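# Slide a card sheet under a slightly tilted crate

## Task

Push the flat card sheet along the table under the plastic crate until clearly more than half of the sheet sits beneath it. The sheet is what moves: the crate must stay close to its starting spot and heading throughout, and the crate and sheet may only shift together by a very small amount. Raise one side of the crate a little so the sheet can pass in without catching. It counts as a failure if the crate settles onto the sheet before that majority is underneath, if the crate ever leaves the table entirely, or if the tilted crate contacts any other object on the table. Anything inside the crate must still be inside at the end. At the finish the robot must not be holding the crate up, and the result has to stay in place without the robot's help.

## Robot and tools

Robot: two arms, left_arm and right_arm, each with six joints and a gripper. The names are labels only; they do not match the left or right side of a camera picture. The arm called left_arm is mounted on the +y side.

World frame: origin on the table surface midway between the arm bases, +x pointing out across the table, +z upward. Each result's state line reports, for each arm, end_effector_position (metres, world frame) and end_effector_quat_wxyz. This point is between the finger pads, roughly 1 cm short of the fingertips; the gripper's fingers extend along its own +z and close along its own y. Reported positions may be off, more so when the arm reaches far.

Tool execute_actions, argument actions: a list holding at most one item.
- Empty list: no command, just returns the current state.
- An action {"rows": [...], "steps": n}: n control steps of 1/30 s each, n from 1 to 15 (default 15). Each row drives one step; if rows run out, the last row keeps being used.
- A wait {"steps": n} with no rows: n up to 300; returns after that many steps have elapsed since the previous result, with your reply time included.
Optional pictures (true/false) controls whether camera images come back; by default they do.

Each row is a single list of 14 numbers covering both arms, always all 14 even if one arm stays still: left_arm waist, shoulder, elbow, wrist pitch, wrist yaw, wrist roll, opening; then right_arm in that same order. The six joint values are absolute target angles in radians (the same values the Joint positions line prints), not offsets. Nominal ranges per arm: waist -2.618 to 3.054, shoulder 0.000 to 3.142, elbow 0.000 to 3.142, wrist pitch -1.571 to 1.571, wrist yaw -1.571 to 1.571, wrist roll -2.094 to 2.094. True limits may differ by up to 0.036 rad either way. A target more than 0.036 rad beyond a limit and farther out than the joint's last reported angle makes the whole call rejected, and nothing moves. A target past the true limit is clipped there, and the result may print "joint sent to its limit" (possibly about an earlier action); not seeing that line does not prove there is room left.

Opening is an absolute value from -1 (closed) to +1 (fully open, a pad gap of 0.094 m). grip_measured shows the actual opening on the same scale; away from the ends, the fingers move to where grip_measured equals your number. To keep hold of something, command about 0.03 under grip_measured for a firm grip, less for a gentler one. Each gripper's reading has its own fixed error of about 1 mm. Pads push at most around 50 to 62 N, less on very thin parts, though first contact can spike.

Motion limits: each step, a joint's target is clamped to within a fixed lead of its measured angle (waist 0.202, shoulder 0.258, elbow 0.238, wrist pitch 0.573, wrist yaw and roll 0.522 rad), and if the targets would move the gripper over 70 mm from where it is, all of that arm's targets are pulled back proportionally. Large moves therefore take several actions. Between calls the arms keep heading for the last row sent, until they have all nearly stopped or a step is HELD.

Result lines: Joint positions and Joint velocities list each arm's joints (rad, rad/s) then pad gap (m, m/s). "joint command not followed" means a clearance check altered or blocked some joint targets; the rest of the row still ran. HELD marks steps where your row was partly or fully not sent. Joint torques are total drive output, nonzero even in free air, with per-arm offset, scale and noise. MOTOR HOT appears from 75 °C; at 90 °C that arm pauses 10 s; at 100 °C it goes limp and drops. Both appear as OVER-TEMPERATURE FAULT. Avoid long loaded holds.

Tool zoom_image: camera is "cam_high" or "cam_low"; region is [x0, y0, x1, y1] in pixels of that camera's latest full image (896x504, top-left origin), no more than 504 by 504. It returns an enlarged view of that area.

Tool finished_scene: argument scene, the integer number of the current scene. A reply with no tool call ends everything.

Suggested order: look, lift one edge of the crate slightly with one gripper (other edge stays on the table, crate not moved sideways or rotated, contents kept in), push the card in flat with the other arm until clearly over half is beneath, lower the crate gently, release and move clear, then check and finish.

Avoid: arms colliding or pushing on each other, dropping or slamming the crate, hard shoves, knocking anything off the table, the crate touching other objects while tilted, and leaving the crate supported by the gripper. Loose objects may occasionally get a small outside push.

Each tool is called after "Request:" as name([rows], argument=value, ...), one row to a line, values as JSON.

## Session

Request:
execute_actions(actions=[])

Scene clock: 0.00 s of 4050.00 s.
left_arm: end_effector_position=(+0.5287, +0.2336, +0.1051) grip_measured=+1.000 end_effector_quat_wxyz=(+0.518, -0.503, +0.690, -0.058) | right_arm: end_effector_position=(+0.0800, -0.5428, +0.1164) grip_measured=+1.000 end_effector_quat_wxyz=(+0.093, +0.599, +0.792, -0.073)
Joint positions: left_arm=[-0.483  2.066  1.337  0.02  -0.795 -1.292  0.094] | right_arm=[-1.281  1.032  0.843 -1.146 -0.021 -0.105  0.094]
Joint velocities: left_arm=[-0.007 -0.012  0.007  0.022 -0.066  0.066  0.   ] | right_arm=[-0.007 -0.007 -0.002 -0.066 -0.007  0.007  0.   ]
Joint torques (N m, as the arm reports them, + toward a larger angle): no reading

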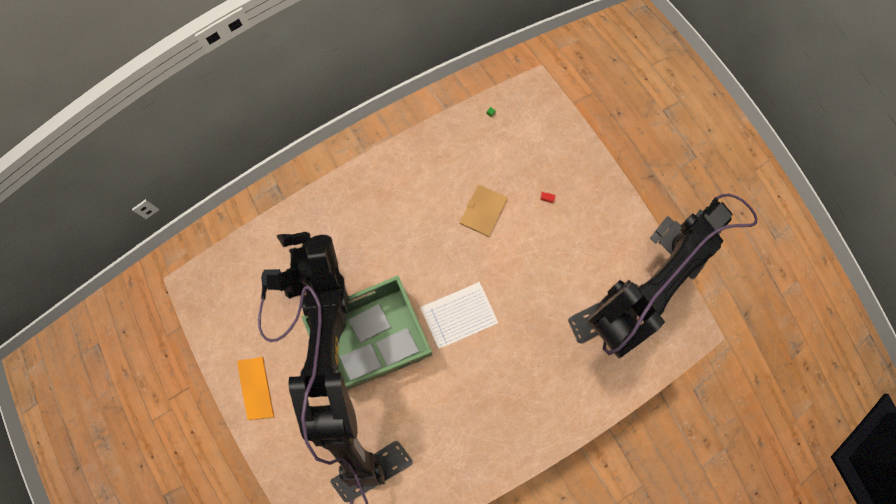

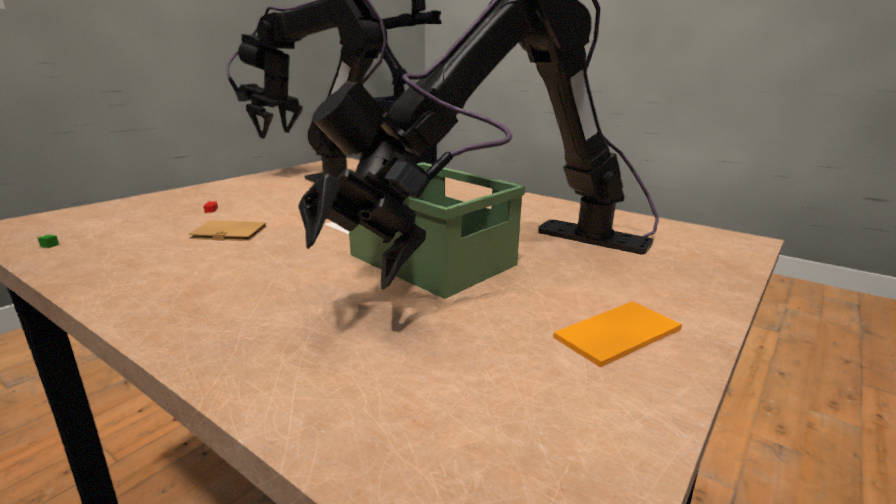

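Request:
execute_actions([
  {"rows":[[-0.483,1.5,1.4,0,-0.4,-0.6,1,0.9,1.2,1.0,-1.37,0,0,-1]],"steps":15},
], pictures=false)

Request:
execute_actions([
  {"steps":45},
], pictures=false)

Request:
execute_actions([
  {"rows":[[-0.75,1.3,1.3,-1.55,0,0,1,0.9,1.2,1.0,-1.37,0,0,-1]],"steps":15},
], pictures=false)

Request:
execute_actions([
  {"steps":60},
])

Scene clock: 20.50 s of 4050.00 s.
left_arm: end_effector_position=(+0.4968, +0.1967, +0.3207) grip_measured=+1.000 end_effector_quat_wxyz=(+0.596, -0.270, +0.736, -0.173) | right_arm: end_effector_position=(+0.2168, -0.4026, +0.1194) grip_measured=-0.989 end_effector_quat_wxyz=(+0.004, +0.138, +0.990, -0.001)
Joint positions: left_arm=[-0.482  1.6    1.349 -0.009 -0.466 -0.753  0.094] | right_arm=[-0.166  1.211  0.979 -1.33  -0.    -0.01   0.001]
Joint velocities: left_arm=[ 0.007 -0.872  0.203 -0.007  0.33   0.769  0.   ] | right_arm=[ 2.186  0.012 -0.002 -0.081 -0.007 -0.007 -0.002]
Joint torques (N m, as the arm reports them, + toward a larger angle): left_arm=[ 0.04 -8.23 11.18  1.91 -0.04  0.16] | right_arm=[-0.62 -3.24  8.21 -0.27  0.03  0.05]
Steps of this call (steps 1 to 90: nothing new was sent; then 17.00 s passed at rest; steps 91 to 105: all 15 steps of this action). Readings (joint positions):
91: left_arm=[-0.483 2.055 1.337 0.013 -0.758 -1.247] | right_arm=[-1.243 1.058 0.870 -1.190 -0.002 -0.085]
92: left_arm=[-0.482 2.038 1.337 -0.002 -0.716 -1.196] | right_arm=[-1.171 1.105 0.913 -1.240 0.002 -0.068]
94: left_arm=[-0.482 1.985 1.337 -0.010 -0.648 -1.095] | right_arm=[-1.019 1.180 0.968 -1.264 0.003 -0.046]
98: left_arm=[-0.482 1.848 1.337 -0.010 -0.557 -0.934] | right_arm=[-0.710 1.211 0.979 -1.295 0.002 -0.023]
105: the state above

Scene clock: 22.00 s of 4050.00 s.
left_arm: end_effector_position=(+0.4762, +0.1950, +0.3921) grip_measured=+1.000 end_effector_quat_wxyz=(+0.645, -0.208, +0.710, -0.192) | right_arm: end_effector_position=(+0.1648, -0.2284, +0.1194) grip_measured=-0.989 end_effector_quat_wxyz=(-0.012, -0.380, +0.925, +0.001)
Joint positions: left_arm=[-0.482  1.498  1.393  0.003 -0.405 -0.615  0.094] | right_arm=[ 0.897  1.211  0.979 -1.36  -0.011 -0.005  0.001]
Joint velocities: left_arm=[ 0.017 -0.002 -0.012  0.037 -0.066  0.051  0.   ] | right_arm=[ 0.012 -0.007 -0.007 -0.037 -0.007 -0.007 -0.   ]
Joint torques (N m, as the arm reports them, + toward a larger angle): left_arm=[ 0.01 -5.37  8.94  1.83  0.01  0.19] | right_arm=[ 0.32 -3.15  8.13 -0.12  0.11  0.02]
Steps of this call (steps 1 to 45: the robot went on to your last target). Readings (joint positions):
1: left_arm=[-0.482 1.570 1.358 -0.009 -0.454 -0.726] | right_arm=[-0.089 1.211 0.979 -1.332 -0.000 -0.010]
2: left_arm=[-0.482 1.545 1.367 -0.006 -0.444 -0.704] | right_arm=[-0.011 1.211 0.979 -1.334 -0.000 -0.009]
4: left_arm=[-0.482 1.510 1.384 0.008 -0.431 -0.671] | right_arm=[0.144 1.211 0.979 -1.335 -0.000 -0.008]
8: left_arm=[-0.482 1.496 1.393 0.021 -0.418 -0.638] | right_arm=[0.454 1.211 0.979 -1.337 -0.000 -0.006]
45: the state above
All arms were judged still, so your last target was given up. Only a new action makes them travel on or press farther. Fingers that are still opening or closing keep moving.

Scene clock: 22.50 s of 4050.00 s.
left_arm: end_effector_position=(+0.2743, +0.1228, +0.2148) grip_measured=+1.000 end_effector_quat_wxyz=(+0.258, +0.263, +0.927, -0.076) | right_arm: end_effector_position=(+0.1648, -0.2284, +0.1194) grip_measured=-0.989 end_effector_quat_wxyz=(-0.012, -0.380, +0.925, +0.001)
Joint positions: left_arm=[-0.742  1.346  1.312 -0.995 -0.056 -0.103  0.094] | right_arm=[ 0.897  1.211  0.979 -1.36  -0.011 -0.005  0.001]
Joint velocities: left_arm=[ 0.002  0.002 -0.071 -2.293  0.242  0.388  0.   ] | right_arm=[ 0.022  0.012 -0.012  0.066  0.037 -0.051 -0.   ]
Joint torques (N m, as the arm reports them, + toward a larger angle): left_arm=[-0.37 -6.08  7.19  1.39 -0.03  0.12] | right_arm=[ 0.35 -3.15  8.15 -0.12  0.1   0.02]
Steps of this call (steps 1 to 15: all 15 steps of this action). Readings (joint positions):
1: left_arm=[-0.491 1.488 1.389 -0.029 -0.381 -0.575] | right_arm=[0.897 1.211 0.979 -1.360 -0.011 -0.005]
2: left_arm=[-0.510 1.468 1.375 -0.083 -0.350 -0.527] | right_arm=[0.897 1.211 0.979 -1.360 -0.011 -0.005]
4: left_arm=[-0.576 1.429 1.350 -0.197 -0.288 -0.433] | right_arm=[0.897 1.211 0.979 -1.360 -0.011 -0.005]
8: left_arm=[-0.702 1.374 1.327 -0.459 -0.165 -0.266] | right_arm=[0.897 1.211 0.979 -1.360 -0.011 -0.005]
15: the state above

Scene clock: 24.50 s of 4050.00 s.
left_arm: end_effector_position=(+0.1642, +0.1990, +0.1797) grip_measured=+1.000 end_effector_quat_wxyz=(+0.001, +0.325, +0.946, +0.003) | right_arm: end_effector_position=(+0.1648, -0.2284, +0.1194) grip_measured=-0.989 end_effector_quat_wxyz=(-0.012, -0.380, +0.925, +0.001)
Joint positions: left_arm=[-0.742  1.327  1.3   -1.545 -0.006 -0.01   0.094] | right_arm=[ 0.897  1.211  0.979 -1.36  -0.011 -0.005  0.001]
Joint velocities: left_arm=[ 0.012 -0.012 -0.002  0.007  0.022 -0.037  0.   ] | right_arm=[ 0.017 -0.007 -0.002 -0.066  0.051 -0.007 -0.   ]
Joint torques (N m, as the arm reports them, + toward a larger angle): left_arm=[-0.47 -4.79  6.6   0.29  0.05  0.12] | right_arm=[ 0.33 -3.14  8.15 -0.12  0.11  0.02]
Steps of this call (steps 1 to 45: the robot went on to your last target; steps 46 to 60: nothing new was sent). Readings (joint positions):
1: left_arm=[-0.742 1.346 1.310 -1.072 -0.049 -0.090] | right_arm=[0.897 1.211 0.979 -1.360 -0.011 -0.005]
2: left_arm=[-0.742 1.346 1.308 -1.149 -0.042 -0.078] | right_arm=[0.897 1.211 0.979 -1.360 -0.011 -0.005]
4: left_arm=[-0.742 1.345 1.304 -1.292 -0.029 -0.054] | right_arm=[0.897 1.211 0.979 -1.360 -0.011 -0.005]
8: left_arm=[-0.742 1.332 1.300 -1.458 -0.015 -0.028] | right_arm=[0.897 1.211 0.979 -1.360 -0.011 -0.005]
60: the state above
All arms were judged still, so your last target was given up. Only a new action makes them travel on or press farther. Fingers that are still opening or closing keep moving.

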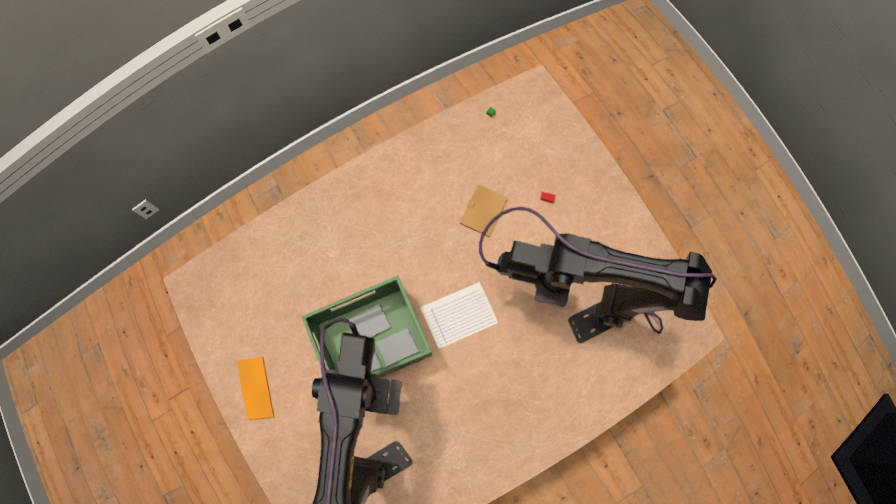

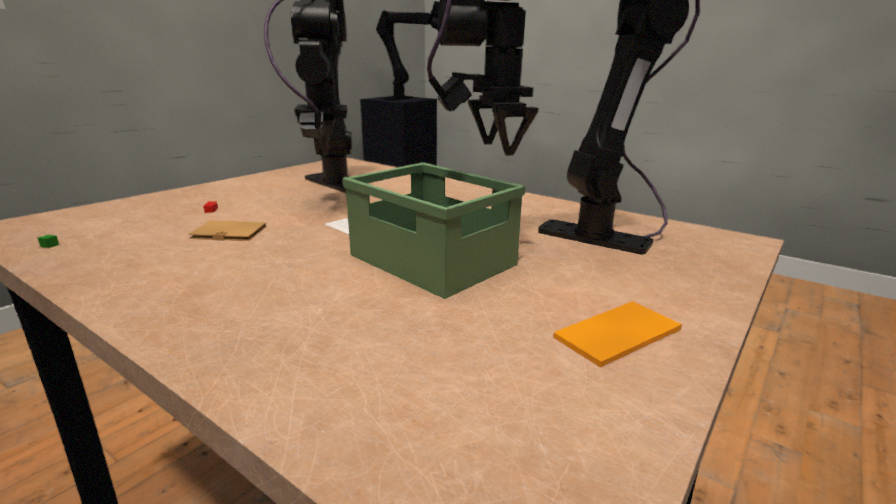

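Request:
execute_actions([
  {"rows":[[-0.885,1.85,1.835,-1.555,0,0.67,1,1.216,1.517,0.78,-0.3,0,0,-1]],"steps":15},
], pictures=false)

Request:
execute_actions([
  {"steps":50},
])

Scene clock: 44.40 s of 4050.00 s.
left_arm: end_effector_position=(+0.2385, +0.0775, +0.1629) grip_measured=+1.000 end_effector_quat_wxyz=(-0.020, +0.662, +0.749, +0.004) | right_arm: end_effector_position=(+0.1923, -0.0625, +0.0297) grip_measured=-0.989 end_effector_quat_wxyz=(+0.169, -0.510, +0.837, +0.103)
Joint positions: left_arm=[-0.885  1.882  1.806 -1.536 -0.004  0.633  0.094] | right_arm=[ 1.212  1.532  0.779 -0.419 -0.002 -0.003  0.001]
Joint velocities: left_arm=[ 0.007 -0.046  0.046 -0.11  -0.051  0.168  0.   ] | right_arm=[-0.002 -0.007 -0.002  0.813  0.007  0.037 -0.001]
Joint torques (N m, as the arm reports them, + toward a larger angle): left_arm=[ 0.1  -9.25  9.01  0.23  0.02  0.12] | right_arm=[ 0.39 -6.05  6.5   0.74  0.02  0.01]
Steps of this call (steps 1 to 90: nothing new was sent; then 16.40 s passed at rest; steps 91 to 105: all 15 steps of this action). Readings (joint positions):
91: left_arm=[-0.762 1.361 1.339 -1.564 -0.016 0.071] | right_arm=[0.916 1.222 0.966 -1.329 -0.002 -0.004]
92: left_arm=[-0.800 1.427 1.420 -1.564 -0.016 0.166] | right_arm=[0.955 1.250 0.943 -1.271 -0.000 -0.003]
94: left_arm=[-0.859 1.594 1.601 -1.562 -0.010 0.341] | right_arm=[1.040 1.346 0.892 -1.139 0.002 -0.003]
98: left_arm=[-0.885 1.849 1.801 -1.507 -0.004 0.530] | right_arm=[1.185 1.511 0.798 -0.803 -0.001 -0.003]
105: the state above

Scene clock: 46.07 s of 4050.00 s.
left_arm: end_effector_position=(+0.2366, +0.0796, +0.1639) grip_measured=+1.000 end_effector_quat_wxyz=(-0.025, +0.672, +0.740, +0.004) | right_arm: end_effector_position=(+0.2025, -0.0430, +0.0402) grip_measured=-0.989 end_effector_quat_wxyz=(+0.210, -0.504, +0.828, +0.128)
Joint positions: left_arm=[-0.885  1.88   1.807 -1.548 -0.004  0.66   0.094] | right_arm=[ 1.212  1.532  0.779 -0.321 -0.002 -0.003  0.001]
Joint velocities: left_arm=[ 0.027  0.002 -0.002 -0.022  0.051  0.007  0.   ] | right_arm=[-0.007 -0.002 -0.007  0.022  0.037 -0.007  0.   ]
Joint torques (N m, as the arm reports them, + toward a larger angle): left_arm=[ 0.07 -9.31  9.14  0.18  0.03  0.14] | right_arm=[ 0.46 -6.18  6.68  1.07  0.02  0.01]
Steps of this call (steps 1 to 30: the robot went on to your last target; steps 31 to 50: nothing new was sent). Readings (joint positions):
1: left_arm=[-0.885 1.881 1.807 -1.539 -0.004 0.638] | right_arm=[1.212 1.532 0.779 -0.396 -0.002 -0.003]
2: left_arm=[-0.885 1.880 1.807 -1.541 -0.004 0.642] | right_arm=[1.212 1.532 0.779 -0.378 -0.002 -0.003]
4: left_arm=[-0.885 1.880 1.807 -1.544 -0.004 0.649] | right_arm=[1.212 1.532 0.779 -0.355 -0.002 -0.003]
8: left_arm=[-0.885 1.880 1.807 -1.547 -0.004 0.655] | right_arm=[1.212 1.532 0.779 -0.333 -0.002 -0.003]
50: the state above
All arms were judged still, so your last target was given up. Only a new action makes them travel on or press farther. Fingers that are still opening or closing keep moving.

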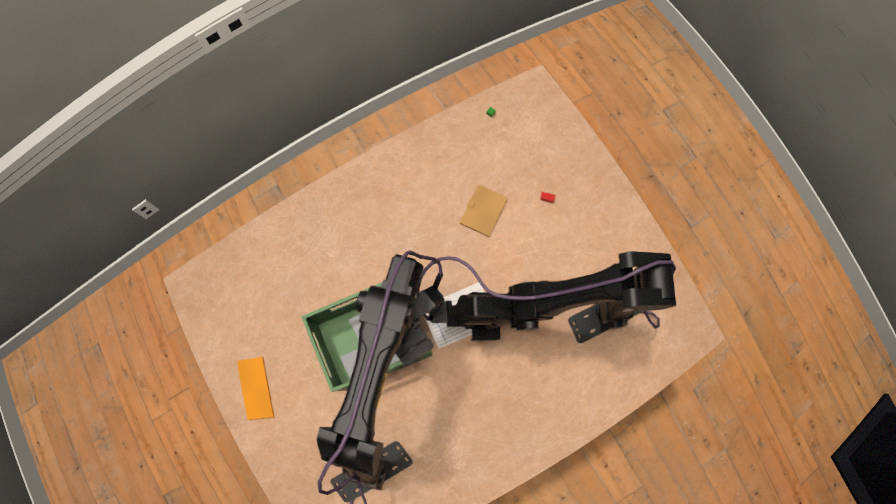

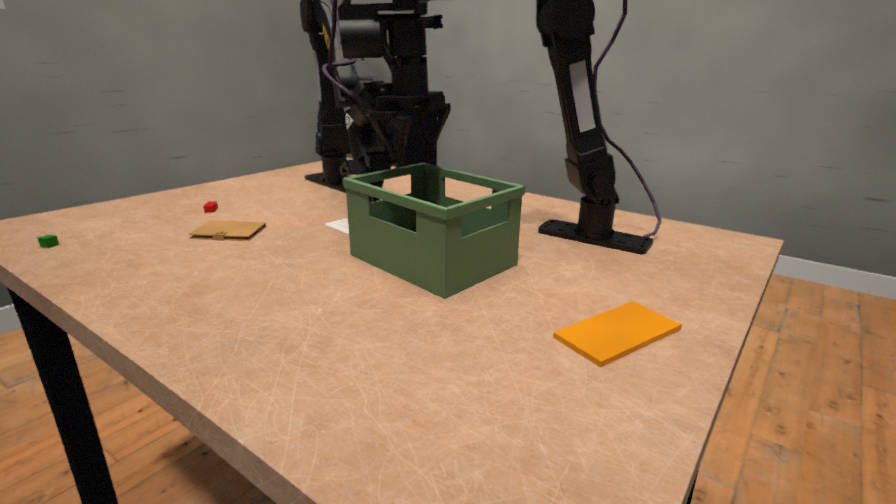

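Request:
execute_actions([
  {"rows":[[-0.72,2.01,2.12,-1.571,0,1.07,1,1.216,1.45,0.78,-0.4,0,0,-1]],"steps":15},
], pictures=false)

Request:
execute_actions([
  {"steps":40},
])

Scene clock: 52.40 s of 4050.00 s.
left_arm: end_effector_position=(+0.3233, +0.0875, +0.1896) grip_measured=+1.000 end_effector_quat_wxyz=(+0.047, +0.747, +0.663, +0.015) | right_arm: end_effector_position=(+0.1980, -0.0515, +0.0548) grip_measured=-0.989 end_effector_quat_wxyz=(+0.211, -0.504, +0.828, +0.129)
Joint positions: left_arm=[-0.714  2.013  2.094 -1.553 -0.01   1.046  0.094] | right_arm=[ 1.212  1.462  0.779 -0.388 -0.002 -0.003  0.001]
Joint velocities: left_arm=[-0.012  0.007  0.007 -0.037 -0.022  0.095  0.   ] | right_arm=[ 0.007 -0.007 -0.007 -0.022 -0.037  0.022 -0.001]
Joint torques (N m, as the arm reports them, + toward a larger angle): left_arm=[-0.25 -8.41  8.94  0.44  0.08  0.12] | right_arm=[ 0.44 -5.62  6.87  0.8   0.03  0.01]
joint sent to its limit (left arm) — the command would take joint 4 (wrist pitch) past its lower limit, so that joint was sent only as far as its limit.
Steps of this call (steps 1 to 90: nothing new was sent; then 2.83 s passed at rest; steps 91 to 105: all 15 steps of this action). Readings (joint positions):
91: left_arm=[-0.869 1.902 1.848 -1.565 0.004 0.726] | right_arm=[1.212 1.525 0.779 -0.329 -0.002 -0.003]
92: left_arm=[-0.841 1.942 1.927 -1.564 0.009 0.793] | right_arm=[1.212 1.511 0.779 -0.347 -0.002 -0.003]
94: left_arm=[-0.768 2.000 2.048 -1.539 0.007 0.889] | right_arm=[1.212 1.481 0.779 -0.366 -0.002 -0.003]
98: left_arm=[-0.695 2.013 2.092 -1.535 -0.009 0.989] | right_arm=[1.212 1.462 0.779 -0.374 -0.002 -0.003]
105: the state above

Scene clock: 53.73 s of 4050.00 s.
left_arm: end_effector_position=(+0.3226, +0.0880, +0.1896) grip_measured=+1.000 end_effector_quat_wxyz=(+0.045, +0.751, +0.658, +0.015) | right_arm: end_effector_position=(+0.1978, -0.0520, +0.0546) grip_measured=-0.989 end_effector_quat_wxyz=(+0.210, -0.504, +0.828, +0.128)
Joint positions: left_arm=[-0.714  2.013  2.094 -1.557 -0.01   1.06   0.094] | right_arm=[ 1.212  1.462  0.779 -0.39  -0.002 -0.003  0.001]
Joint velocities: left_arm=[-0.037 -0.007 -0.022 -0.022  0.007  0.022  0.   ] | right_arm=[-0.002 -0.002  0.012 -0.095 -0.022  0.022 -0.001]
Joint torques (N m, as the arm reports them, + toward a larger angle): left_arm=[-0.27 -8.35  8.97  0.43  0.08  0.13] | right_arm=[ 0.47 -5.6   6.88  0.79  0.02  0.01]
joint sent to its limit (left arm) — the command would take joint 4 (wrist pitch) past its lower limit, so that joint was sent only as far as its limit.
Steps of this call (steps 1 to 30: the robot went on to your last target; steps 31 to 40: nothing new was sent). Readings (joint positions):
1: left_arm=[-0.714 2.013 2.094 -1.554 -0.010 1.049] | right_arm=[1.212 1.462 0.779 -0.388 -0.002 -0.003]
2: left_arm=[-0.714 2.013 2.094 -1.555 -0.010 1.051] | right_arm=[1.212 1.462 0.779 -0.389 -0.002 -0.003]
4: left_arm=[-0.714 2.013 2.094 -1.556 -0.010 1.054] | right_arm=[1.212 1.462 0.779 -0.389 -0.002 -0.003]
8: left_arm=[-0.714 2.013 2.094 -1.556 -0.010 1.058] | right_arm=[1.212 1.462 0.779 -0.390 -0.002 -0.003]
40: the state above
All arms were judged still, so your last target was given up. Only a new action makes them travel on or press farther. Fingers that are still opening or closing keep moving.

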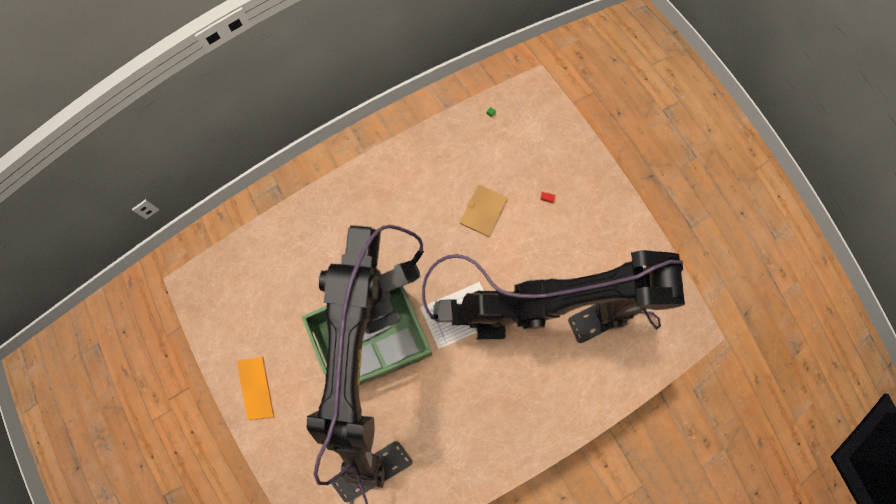

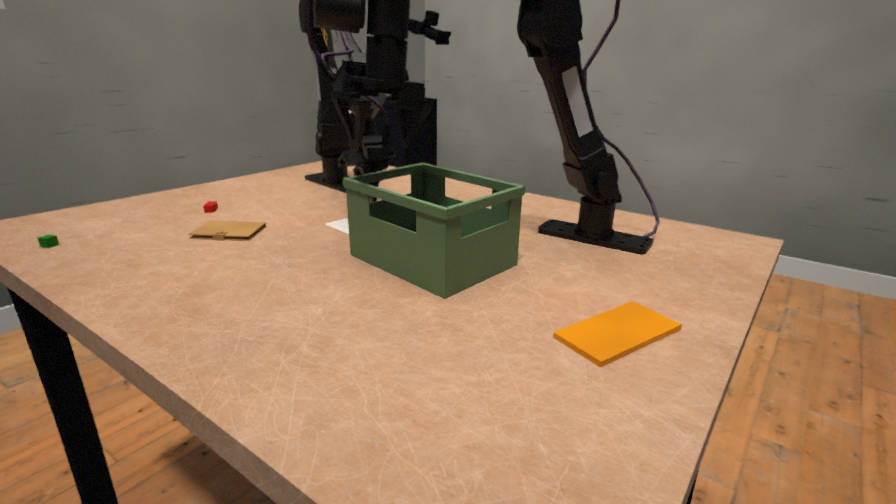

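Request:
execute_actions([
  {"rows":[[-0.72,1.98,1.9,-1.46,0,1.07,0.3,1.216,1.45,0.78,-0.4,0,1.6,-1]],"steps":15},
], pictures=false)

Request:
execute_actions([
  {"steps":30},
])

Request:
zoom_image(camera="cam_low", region=[280,80,560,300])

Scene clock: 58.47 s of 4050.00 s.
left_arm: end_effector_position=(+0.3086, +0.0985, +0.1453) grip_measured=+0.302 end_effector_quat_wxyz=(-0.003, +0.753, +0.658, +0.004) | right_arm: end_effector_position=(+0.1973, -0.0517, +0.0546) grip_measured=-0.989 end_effector_quat_wxyz=(+0.078, +0.144, +0.958, +0.233)
Joint positions: left_arm=[-0.714  1.998  1.896 -1.473 -0.01   1.061  0.061] | right_arm=[ 1.213  1.462  0.779 -0.39  -0.003  1.391  0.001]
Joint velocities: left_arm=[ 0.002 -0.002  0.007 -0.007  0.007 -0.022  0.001] | right_arm=[-0.007  0.012 -0.002 -0.037 -0.022  1.473 -0.   ]
Joint torques (N m, as the arm reports them, + toward a larger angle): left_arm=[-0.32 -9.41  7.04  0.41  0.08  0.11] | right_arm=[ 0.38 -5.59  6.85  0.8   0.03 -0.04]
Steps of this call (steps 1 to 90: nothing new was sent; then 1.23 s passed at rest; steps 91 to 105: all 15 steps of this action). Readings (joint positions):
91: left_arm=[-0.714 2.001 2.054 -1.528 -0.010 1.060] | right_arm=[1.212 1.462 0.779 -0.390 -0.003 0.082]
92: left_arm=[-0.714 1.985 2.002 -1.507 -0.010 1.060] | right_arm=[1.213 1.462 0.779 -0.390 -0.003 0.183]
94: left_arm=[-0.714 1.985 1.933 -1.503 -0.010 1.061] | right_arm=[1.213 1.462 0.779 -0.390 -0.003 0.384]
98: left_arm=[-0.714 1.998 1.896 -1.489 -0.010 1.061] | right_arm=[1.213 1.462 0.779 -0.390 -0.003 0.788]
105: the state above

Scene clock: 59.47 s of 4050.00 s.
left_arm: end_effector_position=(+0.3092, +0.0980, +0.1453) grip_measured=+0.302 end_effector_quat_wxyz=(-0.001, +0.753, +0.658, +0.005) | right_arm: end_effector_position=(+0.1973, -0.0517, +0.0546) grip_measured=-0.989 end_effector_quat_wxyz=(+0.054, +0.242, +0.938, +0.240)
Joint positions: left_arm=[-0.714  1.998  1.896 -1.469 -0.01   1.061  0.061] | right_arm=[ 1.213  1.462  0.779 -0.39  -0.003  1.597  0.001]
Joint velocities: left_arm=[-0.017 -0.007 -0.002 -0.081  0.037  0.022  0.   ] | right_arm=[-0.017  0.002 -0.002  0.022 -0.022 -0.007  0.001]
Joint torques (N m, as the arm reports them, + toward a larger angle): left_arm=[-0.33 -9.43  7.06  0.44  0.07  0.13] | right_arm=[ 0.36 -5.58  6.86  0.79  0.04  0.01]
Steps of this call (steps 1 to 30: the robot went on to your last target). Readings (joint positions):
1: left_arm=[-0.714 1.998 1.896 -1.472 -0.010 1.061] | right_arm=[1.213 1.462 0.779 -0.390 -0.003 1.433]
2: left_arm=[-0.714 1.998 1.896 -1.471 -0.010 1.061] | right_arm=[1.213 1.462 0.779 -0.390 -0.003 1.466]
4: left_arm=[-0.714 1.998 1.896 -1.470 -0.010 1.061] | right_arm=[1.213 1.462 0.779 -0.390 -0.003 1.514]
8: left_arm=[-0.714 1.998 1.896 -1.470 -0.010 1.061] | right_arm=[1.213 1.462 0.779 -0.390 -0.003 1.564]
30: the state above
All arms were judged still, so your last target was given up. Only a new action makes them travel on or press farther. Fingers that are still opening or closing keep moving.

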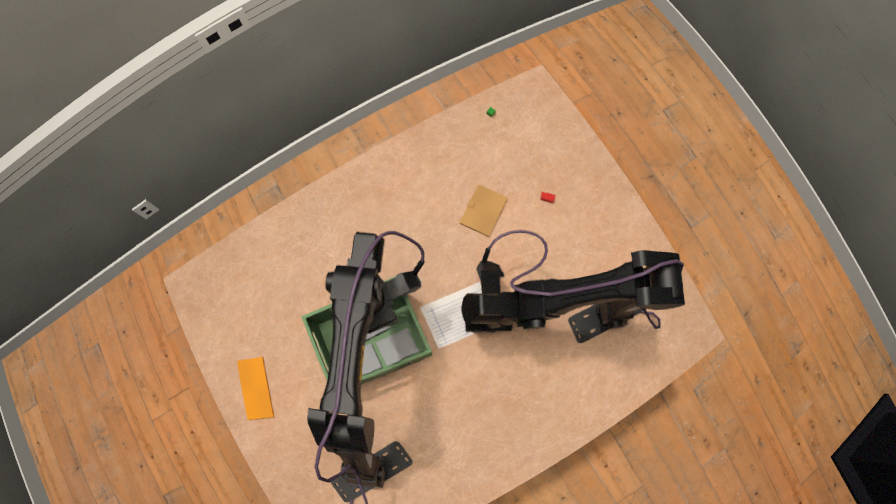

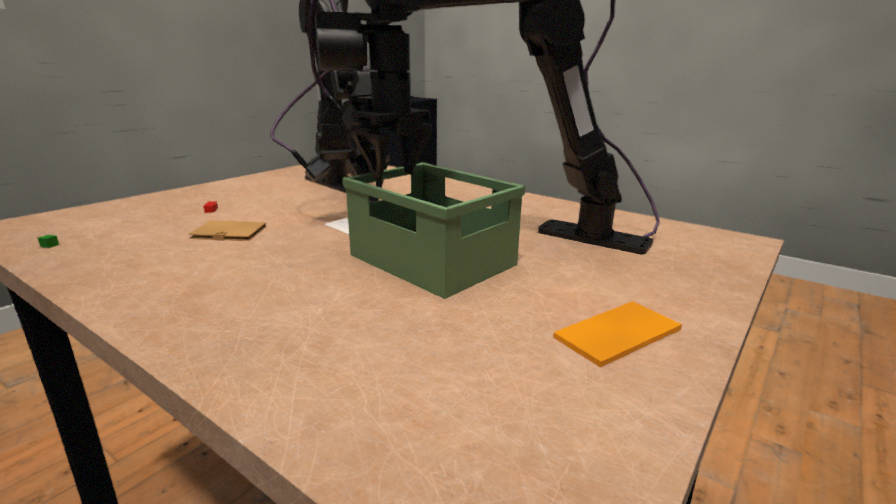

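Region (280, 80, 560, 300) of cam_low's 896x504 image, scaled by 1.800, with more detail than that image has; it fills the top 396 rows of this view, and the rest is white.

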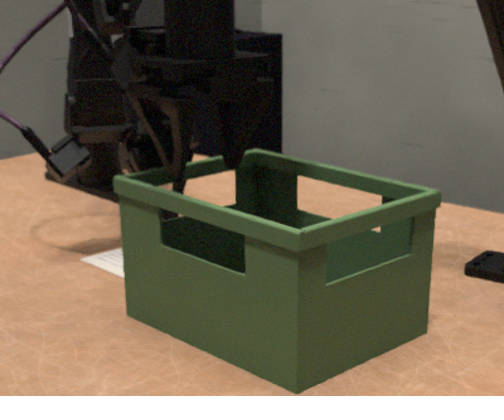

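Request:
execute_actions([
  {"rows":[[-0.72,1.98,2.0,-1.5,0,1.07,0.3,1.216,1.45,0.78,-0.4,0,1.6,-1],[-0.72,1.98,2.0,-1.5,0,1.07,0.3,1.216,1.45,0.78,-0.4,0,1.6,-1],[-0.72,1.98,2.0,-1.5,0,1.07,0.3,1.216,1.45,0.78,-0.4,0,1.6,-1],[-0.72,1.98,2.0,-1.5,0,1.07,0.3,1.216,1.45,0.78,-0.4,0,1.6,-1],[-0.72,1.98,2.0,-1.5,0,1.07,0.3,1.216,1.45,0.78,-0.4,0,1.6,-1],[-0.72,1.98,2.0,-1.5,0,1.07,0.3,1.216,1.45,0.78,-0.4,0,1.6,-1],[-0.72,1.98,2.0,-1.5,0,1.07,1,1.216,1.45,0.78,-0.4,0,1.6,-1]],"steps":15},
], pictures=false)

Request:
execute_actions([
  {"rows":[[-0.72,2.03,1.86,-1.38,0,1.07,1,1.216,1.45,0.78,-0.4,0,1.6,-1]],"steps":15},
], pictures=false)

Request:
execute_actions([
  {"steps":30},
])

Request:
zoom_image(camera="cam_low", region=[280,80,560,300])

Scene clock: 71.47 s of 4050.00 s.
left_arm: end_effector_position=(+0.3184, +0.0911, +0.1654) grip_measured=+1.000 end_effector_quat_wxyz=(+0.028, +0.752, +0.658, +0.011) | right_arm: end_effector_position=(+0.1973, -0.0517, +0.0546) grip_measured=-0.989 end_effector_quat_wxyz=(+0.054, +0.243, +0.938, +0.240)
Joint positions: left_arm=[-0.714  2.     1.978 -1.491 -0.01   1.061  0.094] | right_arm=[ 1.213  1.462  0.779 -0.39  -0.003  1.598  0.001]
Joint velocities: left_arm=[-0.007  0.007 -0.002 -0.022 -0.037 -0.022  0.   ] | right_arm=[-0.007 -0.007 -0.012  0.022 -0.022  0.007  0.001]
Joint torques (N m, as the arm reports them, + toward a larger angle): left_arm=[-0.33 -9.53  8.71  0.38  0.07  0.13] | right_arm=[ 0.35 -5.61  6.86  0.79  0.03 -0.01]
Steps of this call (steps 1 to 90: nothing new was sent; then 8.50 s passed at rest; steps 91 to 105: all 15 steps of this action). Readings (joint positions):
91: left_arm=[-0.714 2.000 1.910 -1.479 -0.010 1.061] | right_arm=[1.213 1.462 0.779 -0.390 -0.003 1.598]
92: left_arm=[-0.714 2.003 1.929 -1.484 -0.010 1.061] | right_arm=[1.213 1.462 0.779 -0.390 -0.003 1.598]
94: left_arm=[-0.714 2.002 1.962 -1.485 -0.010 1.061] | right_arm=[1.213 1.462 0.779 -0.390 -0.003 1.598]
98: left_arm=[-0.714 2.000 1.978 -1.486 -0.010 1.061] | right_arm=[1.213 1.462 0.779 -0.390 -0.003 1.598]
105: the state above

Scene clock: 71.97 s of 4050.00 s.
left_arm: end_effector_position=(+0.3180, +0.0913, +0.1180) grip_measured=+1.000 end_effector_quat_wxyz=(-0.006, +0.753, +0.658, +0.004) | right_arm: end_effector_position=(+0.1973, -0.0517, +0.0546) grip_measured=-0.989 end_effector_quat_wxyz=(+0.054, +0.243, +0.938, +0.240)
Joint positions: left_arm=[-0.714  2.046  1.857 -1.392 -0.009  1.061  0.094] | right_arm=[ 1.213  1.462  0.779 -0.39  -0.003  1.598  0.001]
Joint velocities: left_arm=[-0.012 -0.007  0.007  0.037 -0.022 -0.022  0.   ] | right_arm=[ 0.002 -0.002 -0.007 -0.022  0.022  0.051 -0.   ]
Joint torques (N m, as the arm reports them, + toward a larger angle): left_arm=[-0.34 -9.67  7.    0.41  0.07  0.12] | right_arm=[ 0.37 -5.6   6.86  0.79  0.03  0.  ]
Steps of this call (steps 1 to 15: all 15 steps of this action). Readings (joint positions):
1: left_arm=[-0.714 1.998 1.957 -1.470 -0.009 1.061] | right_arm=[1.213 1.462 0.779 -0.390 -0.003 1.598]
2: left_arm=[-0.714 1.997 1.932 -1.452 -0.009 1.061] | right_arm=[1.213 1.462 0.779 -0.390 -0.003 1.598]
4: left_arm=[-0.714 2.011 1.888 -1.430 -0.009 1.061] | right_arm=[1.213 1.462 0.779 -0.390 -0.003 1.598]
8: left_arm=[-0.714 2.045 1.858 -1.408 -0.009 1.061] | right_arm=[1.213 1.462 0.779 -0.390 -0.003 1.598]
15: the state above

Scene clock: 72.97 s of 4050.00 s.
left_arm: end_effector_position=(+0.3187, +0.0908, +0.1179) grip_measured=+1.000 end_effector_quat_wxyz=(-0.004, +0.753, +0.658, +0.004) | right_arm: end_effector_position=(+0.1973, -0.0517, +0.0546) grip_measured=-0.989 end_effector_quat_wxyz=(+0.054, +0.243, +0.938, +0.240)
Joint positions: left_arm=[-0.714  2.046  1.857 -1.389 -0.009  1.061  0.094] | right_arm=[ 1.213  1.462  0.779 -0.39  -0.003  1.598  0.001]
Joint velocities: left_arm=[ 0.012  0.007  0.002  0.007  0.066 -0.051  0.   ] | right_arm=[ 0.007  0.012 -0.017 -0.051 -0.037  0.007 -0.001]
Joint torques (N m, as the arm reports them, + toward a larger angle): left_arm=[-0.3  -9.65  6.97  0.42  0.07  0.12] | right_arm=[ 0.34 -5.6   6.86  0.78  0.02  0.  ]
Steps of this call (steps 1 to 15: the robot went on to your last target; steps 16 to 30: nothing new was sent). Readings (joint positions):
1: left_arm=[-0.714 2.046 1.857 -1.391 -0.009 1.061] | right_arm=[1.213 1.462 0.779 -0.390 -0.003 1.598]
2: left_arm=[-0.714 2.046 1.857 -1.391 -0.009 1.061] | right_arm=[1.213 1.462 0.779 -0.390 -0.003 1.598]
4: left_arm=[-0.714 2.046 1.857 -1.390 -0.009 1.061] | right_arm=[1.213 1.462 0.779 -0.390 -0.003 1.598]
8: left_arm=[-0.714 2.046 1.857 -1.389 -0.009 1.061] | right_arm=[1.213 1.462 0.779 -0.390 -0.003 1.598]
30: the state above
All arms were judged still, so your last target was given up. Only a new action makes them travel on or press farther. Fingers that are still opening or closing keep moving.

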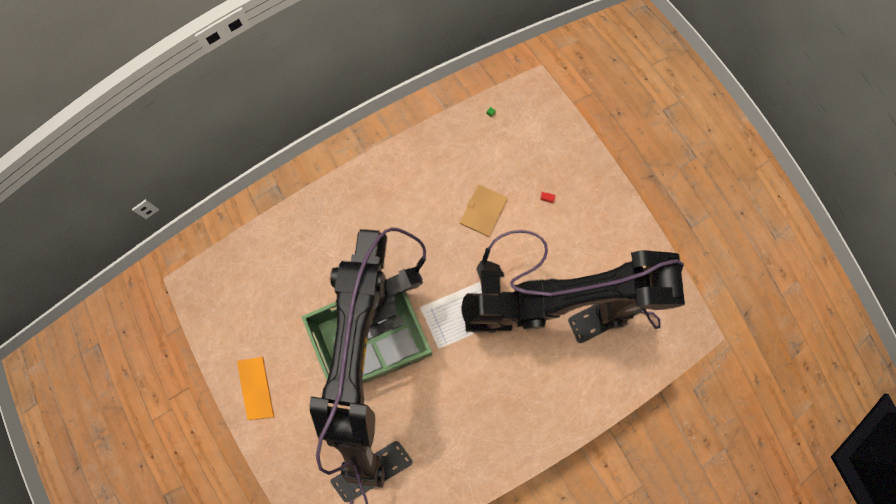

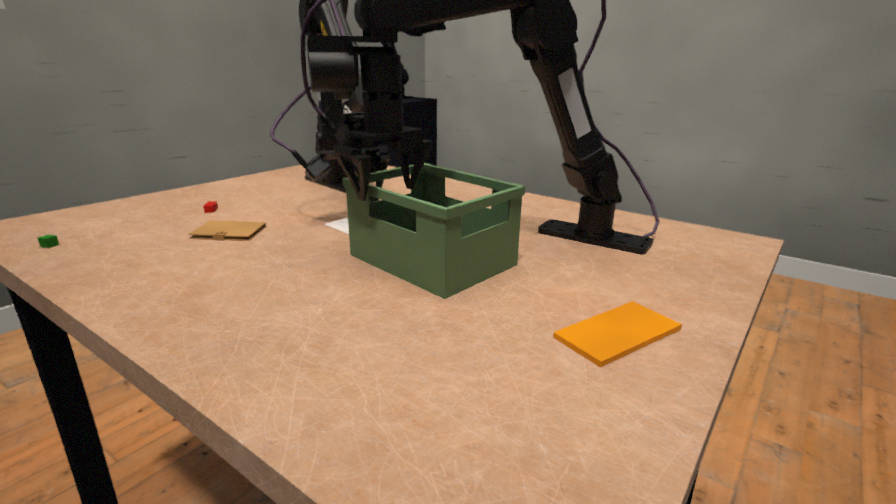

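Region (280, 80, 560, 300) of cam_low's 896x504 image, scaled by 1.800, with more detail than that image has; it fills the top 396 rows of this view, and the rest is white.

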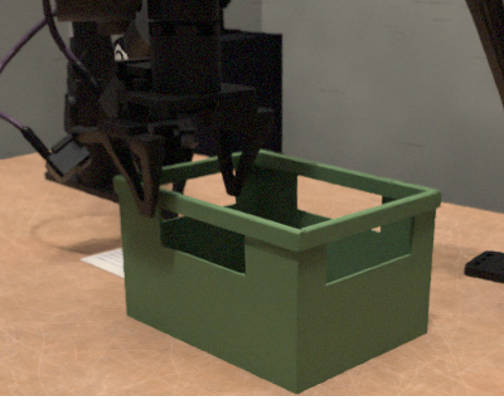

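Request:
execute_actions([
  {"rows":[[-0.72,2.03,1.77,-1.29,0,1.07,1,1.216,1.45,0.78,-0.4,0,1.6,-1]],"steps":15},
], pictures=false)

Request:
execute_actions([
  {"rows":[[-0.72,2.03,1.77,-1.29,0,1.07,-0.3,1.216,1.45,0.78,-0.4,0,1.6,-1]],"steps":15},
])

Request:
zoom_image(camera="cam_low", region=[280,80,560,300])

Scene clock: 77.13 s of 4050.00 s.
left_arm: end_effector_position=(+0.3192, +0.0904, +0.0988) grip_measured=+1.000 end_effector_quat_wxyz=(-0.000, +0.753, +0.658, +0.005) | right_arm: end_effector_position=(+0.1973, -0.0517, +0.0546) grip_measured=-0.989 end_effector_quat_wxyz=(+0.054, +0.243, +0.938, +0.240)
Joint positions: left_arm=[-0.714  2.039  1.772 -1.302 -0.009  1.061  0.094] | right_arm=[ 1.213  1.462  0.779 -0.39  -0.003  1.598  0.001]
Joint velocities: left_arm=[ 0.037 -0.002 -0.007 -0.022  0.066 -0.007  0.   ] | right_arm=[ 0.002 -0.012 -0.002  0.022  0.037 -0.007  0.001]
Joint torques (N m, as the arm reports them, + toward a larger angle): left_arm=[-0.31 -9.18  6.59  0.42  0.07  0.13] | right_arm=[ 0.36 -5.61  6.89  0.79  0.03  0.  ]
Steps of this call (steps 1 to 90: nothing new was sent; then 0.67 s passed at rest; steps 91 to 105: all 15 steps of this action). Readings (joint positions):
91: left_arm=[-0.714 2.043 1.841 -1.371 -0.009 1.061] | right_arm=[1.213 1.462 0.779 -0.390 -0.003 1.598]
92: left_arm=[-0.714 2.039 1.821 -1.353 -0.009 1.061] | right_arm=[1.213 1.462 0.779 -0.390 -0.003 1.598]
94: left_arm=[-0.714 2.039 1.788 -1.333 -0.009 1.061] | right_arm=[1.213 1.462 0.779 -0.390 -0.003 1.598]
98: left_arm=[-0.714 2.039 1.772 -1.318 -0.009 1.061] | right_arm=[1.213 1.462 0.779 -0.390 -0.003 1.598]
105: the state above

Scene clock: 77.63 s of 4050.00 s.
left_arm: end_effector_position=(+0.3310, +0.0838, +0.0992) grip_measured=-0.297 end_effector_quat_wxyz=(+0.025, +0.754, +0.657, +0.015) | right_arm: end_effector_position=(+0.1973, -0.0517, +0.0546) grip_measured=-0.989 end_effector_quat_wxyz=(+0.054, +0.243, +0.938, +0.240)
Joint positions: left_arm=[-0.714  2.039  1.772 -1.248 -0.019  1.065  0.033] | right_arm=[ 1.213  1.462  0.779 -0.39  -0.003  1.598  0.001]
Joint velocities: left_arm=[-0.017 -0.007 -0.002  0.037  0.037  0.037 -0.   ] | right_arm=[ 0.007 -0.017 -0.002 -0.095 -0.051 -0.066 -0.   ]
Joint torques (N m, as the arm reports them, + toward a larger angle): left_arm=[-0.34 -9.24  6.79  0.01  0.15  0.07] | right_arm=[ 0.36 -5.62  6.88  0.79  0.03  0.  ]
Steps of this call (steps 1 to 15: all 15 steps of this action). Readings (joint positions):
1: left_arm=[-0.714 2.039 1.772 -1.302 -0.009 1.061] | right_arm=[1.213 1.462 0.779 -0.390 -0.003 1.598]
2: left_arm=[-0.714 2.039 1.772 -1.301 -0.009 1.061] | right_arm=[1.213 1.462 0.779 -0.390 -0.003 1.598]
4: left_arm=[-0.714 2.039 1.772 -1.263 -0.017 1.064] | right_arm=[1.213 1.462 0.779 -0.390 -0.003 1.598]
8: left_arm=[-0.714 2.039 1.772 -1.248 -0.019 1.065] | right_arm=[1.213 1.462 0.779 -0.390 -0.003 1.598]
15: the state above

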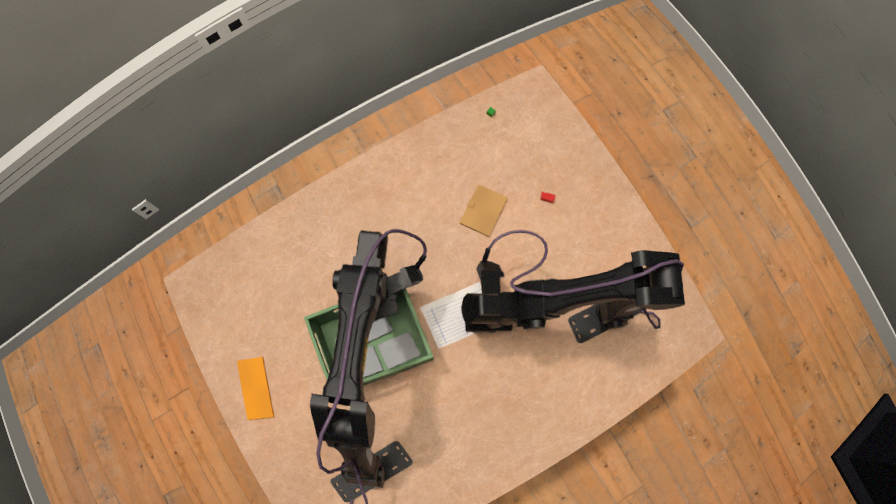

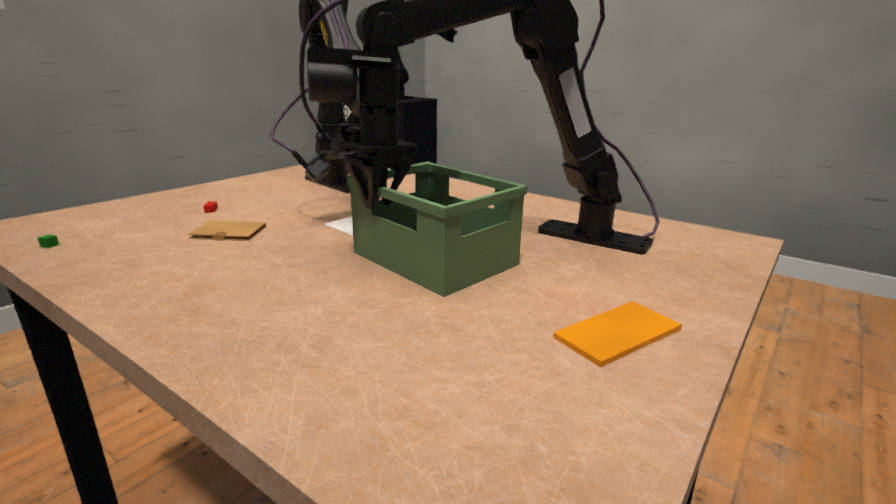

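Region (280, 80, 560, 300) of cam_low's 896x504 image, scaled by 1.800, with more detail than that image has; it fills the top 396 rows of this view, and the rest is white.

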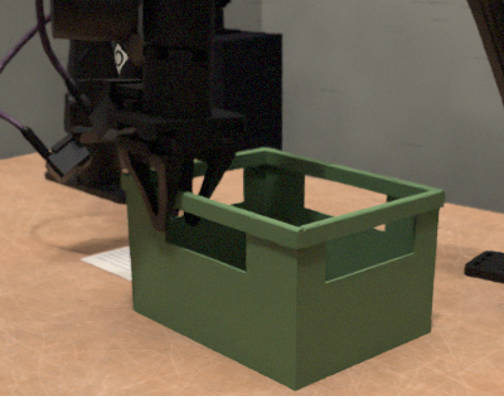

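Request:
execute_actions([
  {"rows":[[-0.69,2.14,1.95,-1.36,0,1.1,-0.3,1.216,1.45,0.78,-0.4,0,1.6,-1]],"steps":15},
], pictures=false)

Request:
execute_actions([
  {"rows":[[-0.69,2.14,1.95,-1.36,0,1.1,-1,1.216,1.45,0.78,-0.4,0,1.6,-1]],"steps":15},
])

Scene clock: 82.30 s of 4050.00 s.
left_arm: end_effector_position=(+0.3432, +0.0825, +0.0986) grip_measured=-0.298 end_effector_quat_wxyz=(+0.002, +0.756, +0.655, +0.007) | right_arm: end_effector_position=(+0.1973, -0.0517, +0.0546) grip_measured=-0.989 end_effector_quat_wxyz=(+0.054, +0.243, +0.938, +0.240)
Joint positions: left_arm=[-0.696  2.138  1.921 -1.347 -0.013  1.089  0.033] | right_arm=[ 1.213  1.462  0.779 -0.39  -0.003  1.598  0.001]
Joint velocities: left_arm=[ 0.012 -0.017 -0.007 -0.022 -0.022  0.022 -0.   ] | right_arm=[ 0.002  0.002 -0.022 -0.037  0.022 -0.022 -0.   ]
Joint torques (N m, as the arm reports them, + toward a larger angle): left_arm=[ 0.55 -9.17  9.51  0.25  0.11  0.12] | right_arm=[ 0.38 -5.61  6.87  0.79  0.03  0.  ]
Steps of this call (steps 1 to 15: the robot went on to your last target; steps 16 to 90: nothing new was sent; then 1.17 s passed at rest; steps 91 to 105: all 15 steps of this action). Readings (joint positions):
91: left_arm=[-0.712 2.059 1.807 -1.276 -0.018 1.071] | right_arm=[1.213 1.462 0.779 -0.390 -0.003 1.598]
92: left_arm=[-0.710 2.087 1.858 -1.299 -0.016 1.075] | right_arm=[1.213 1.462 0.779 -0.390 -0.003 1.598]
94: left_arm=[-0.703 2.122 1.912 -1.302 -0.014 1.080] | right_arm=[1.213 1.462 0.779 -0.390 -0.003 1.598]
98: left_arm=[-0.696 2.138 1.921 -1.325 -0.014 1.085] | right_arm=[1.213 1.462 0.779 -0.390 -0.003 1.598]
105: the state above

Scene clock: 82.80 s of 4050.00 s.
left_arm: end_effector_position=(+0.3427, +0.0834, +0.0986) grip_measured=-0.864 end_effector_quat_wxyz=(-0.000, +0.760, +0.650, +0.007) | right_arm: end_effector_position=(+0.1973, -0.0517, +0.0546) grip_measured=-0.989 end_effector_quat_wxyz=(+0.054, +0.243, +0.938, +0.240)
Joint positions: left_arm=[-0.695  2.138  1.921 -1.351 -0.014  1.102  0.006] | right_arm=[ 1.213  1.462  0.779 -0.39  -0.003  1.598  0.001]
Joint velocities: left_arm=[-0.002 -0.002  0.002 -0.007 -0.037 -0.037  0.001] | right_arm=[-0.017  0.007 -0.012 -0.022 -0.066  0.007  0.001]
Joint torques (N m, as the arm reports them, + toward a larger angle): left_arm=[ 0.46 -9.09  9.49  0.26  0.1   0.  ] | right_arm=[ 0.34 -5.61  6.88  0.79  0.03 -0.01]
Steps of this call (steps 1 to 15: all 15 steps of this action). Readings (joint positions):
1: left_arm=[-0.696 2.138 1.921 -1.347 -0.013 1.089] | right_arm=[1.213 1.462 0.779 -0.390 -0.003 1.598]
2: left_arm=[-0.696 2.138 1.921 -1.348 -0.013 1.089] | right_arm=[1.213 1.462 0.779 -0.390 -0.003 1.598]
4: left_arm=[-0.695 2.138 1.921 -1.351 -0.014 1.102] | right_arm=[1.213 1.462 0.779 -0.390 -0.003 1.598]
8: left_arm=[-0.695 2.138 1.921 -1.351 -0.014 1.102] | right_arm=[1.213 1.462 0.779 -0.390 -0.003 1.598]
15: the state above

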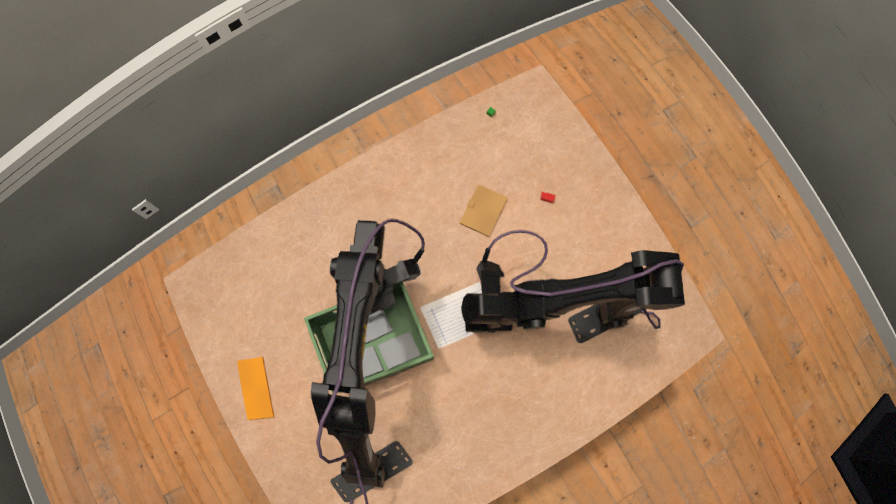

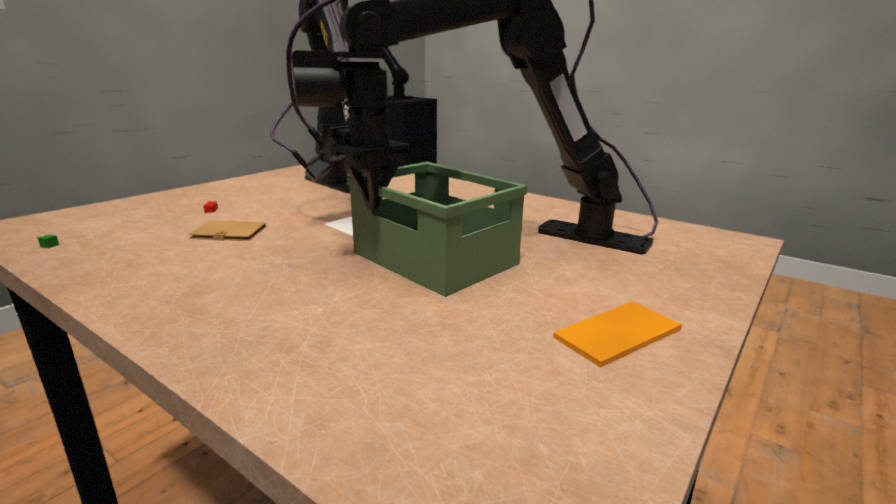

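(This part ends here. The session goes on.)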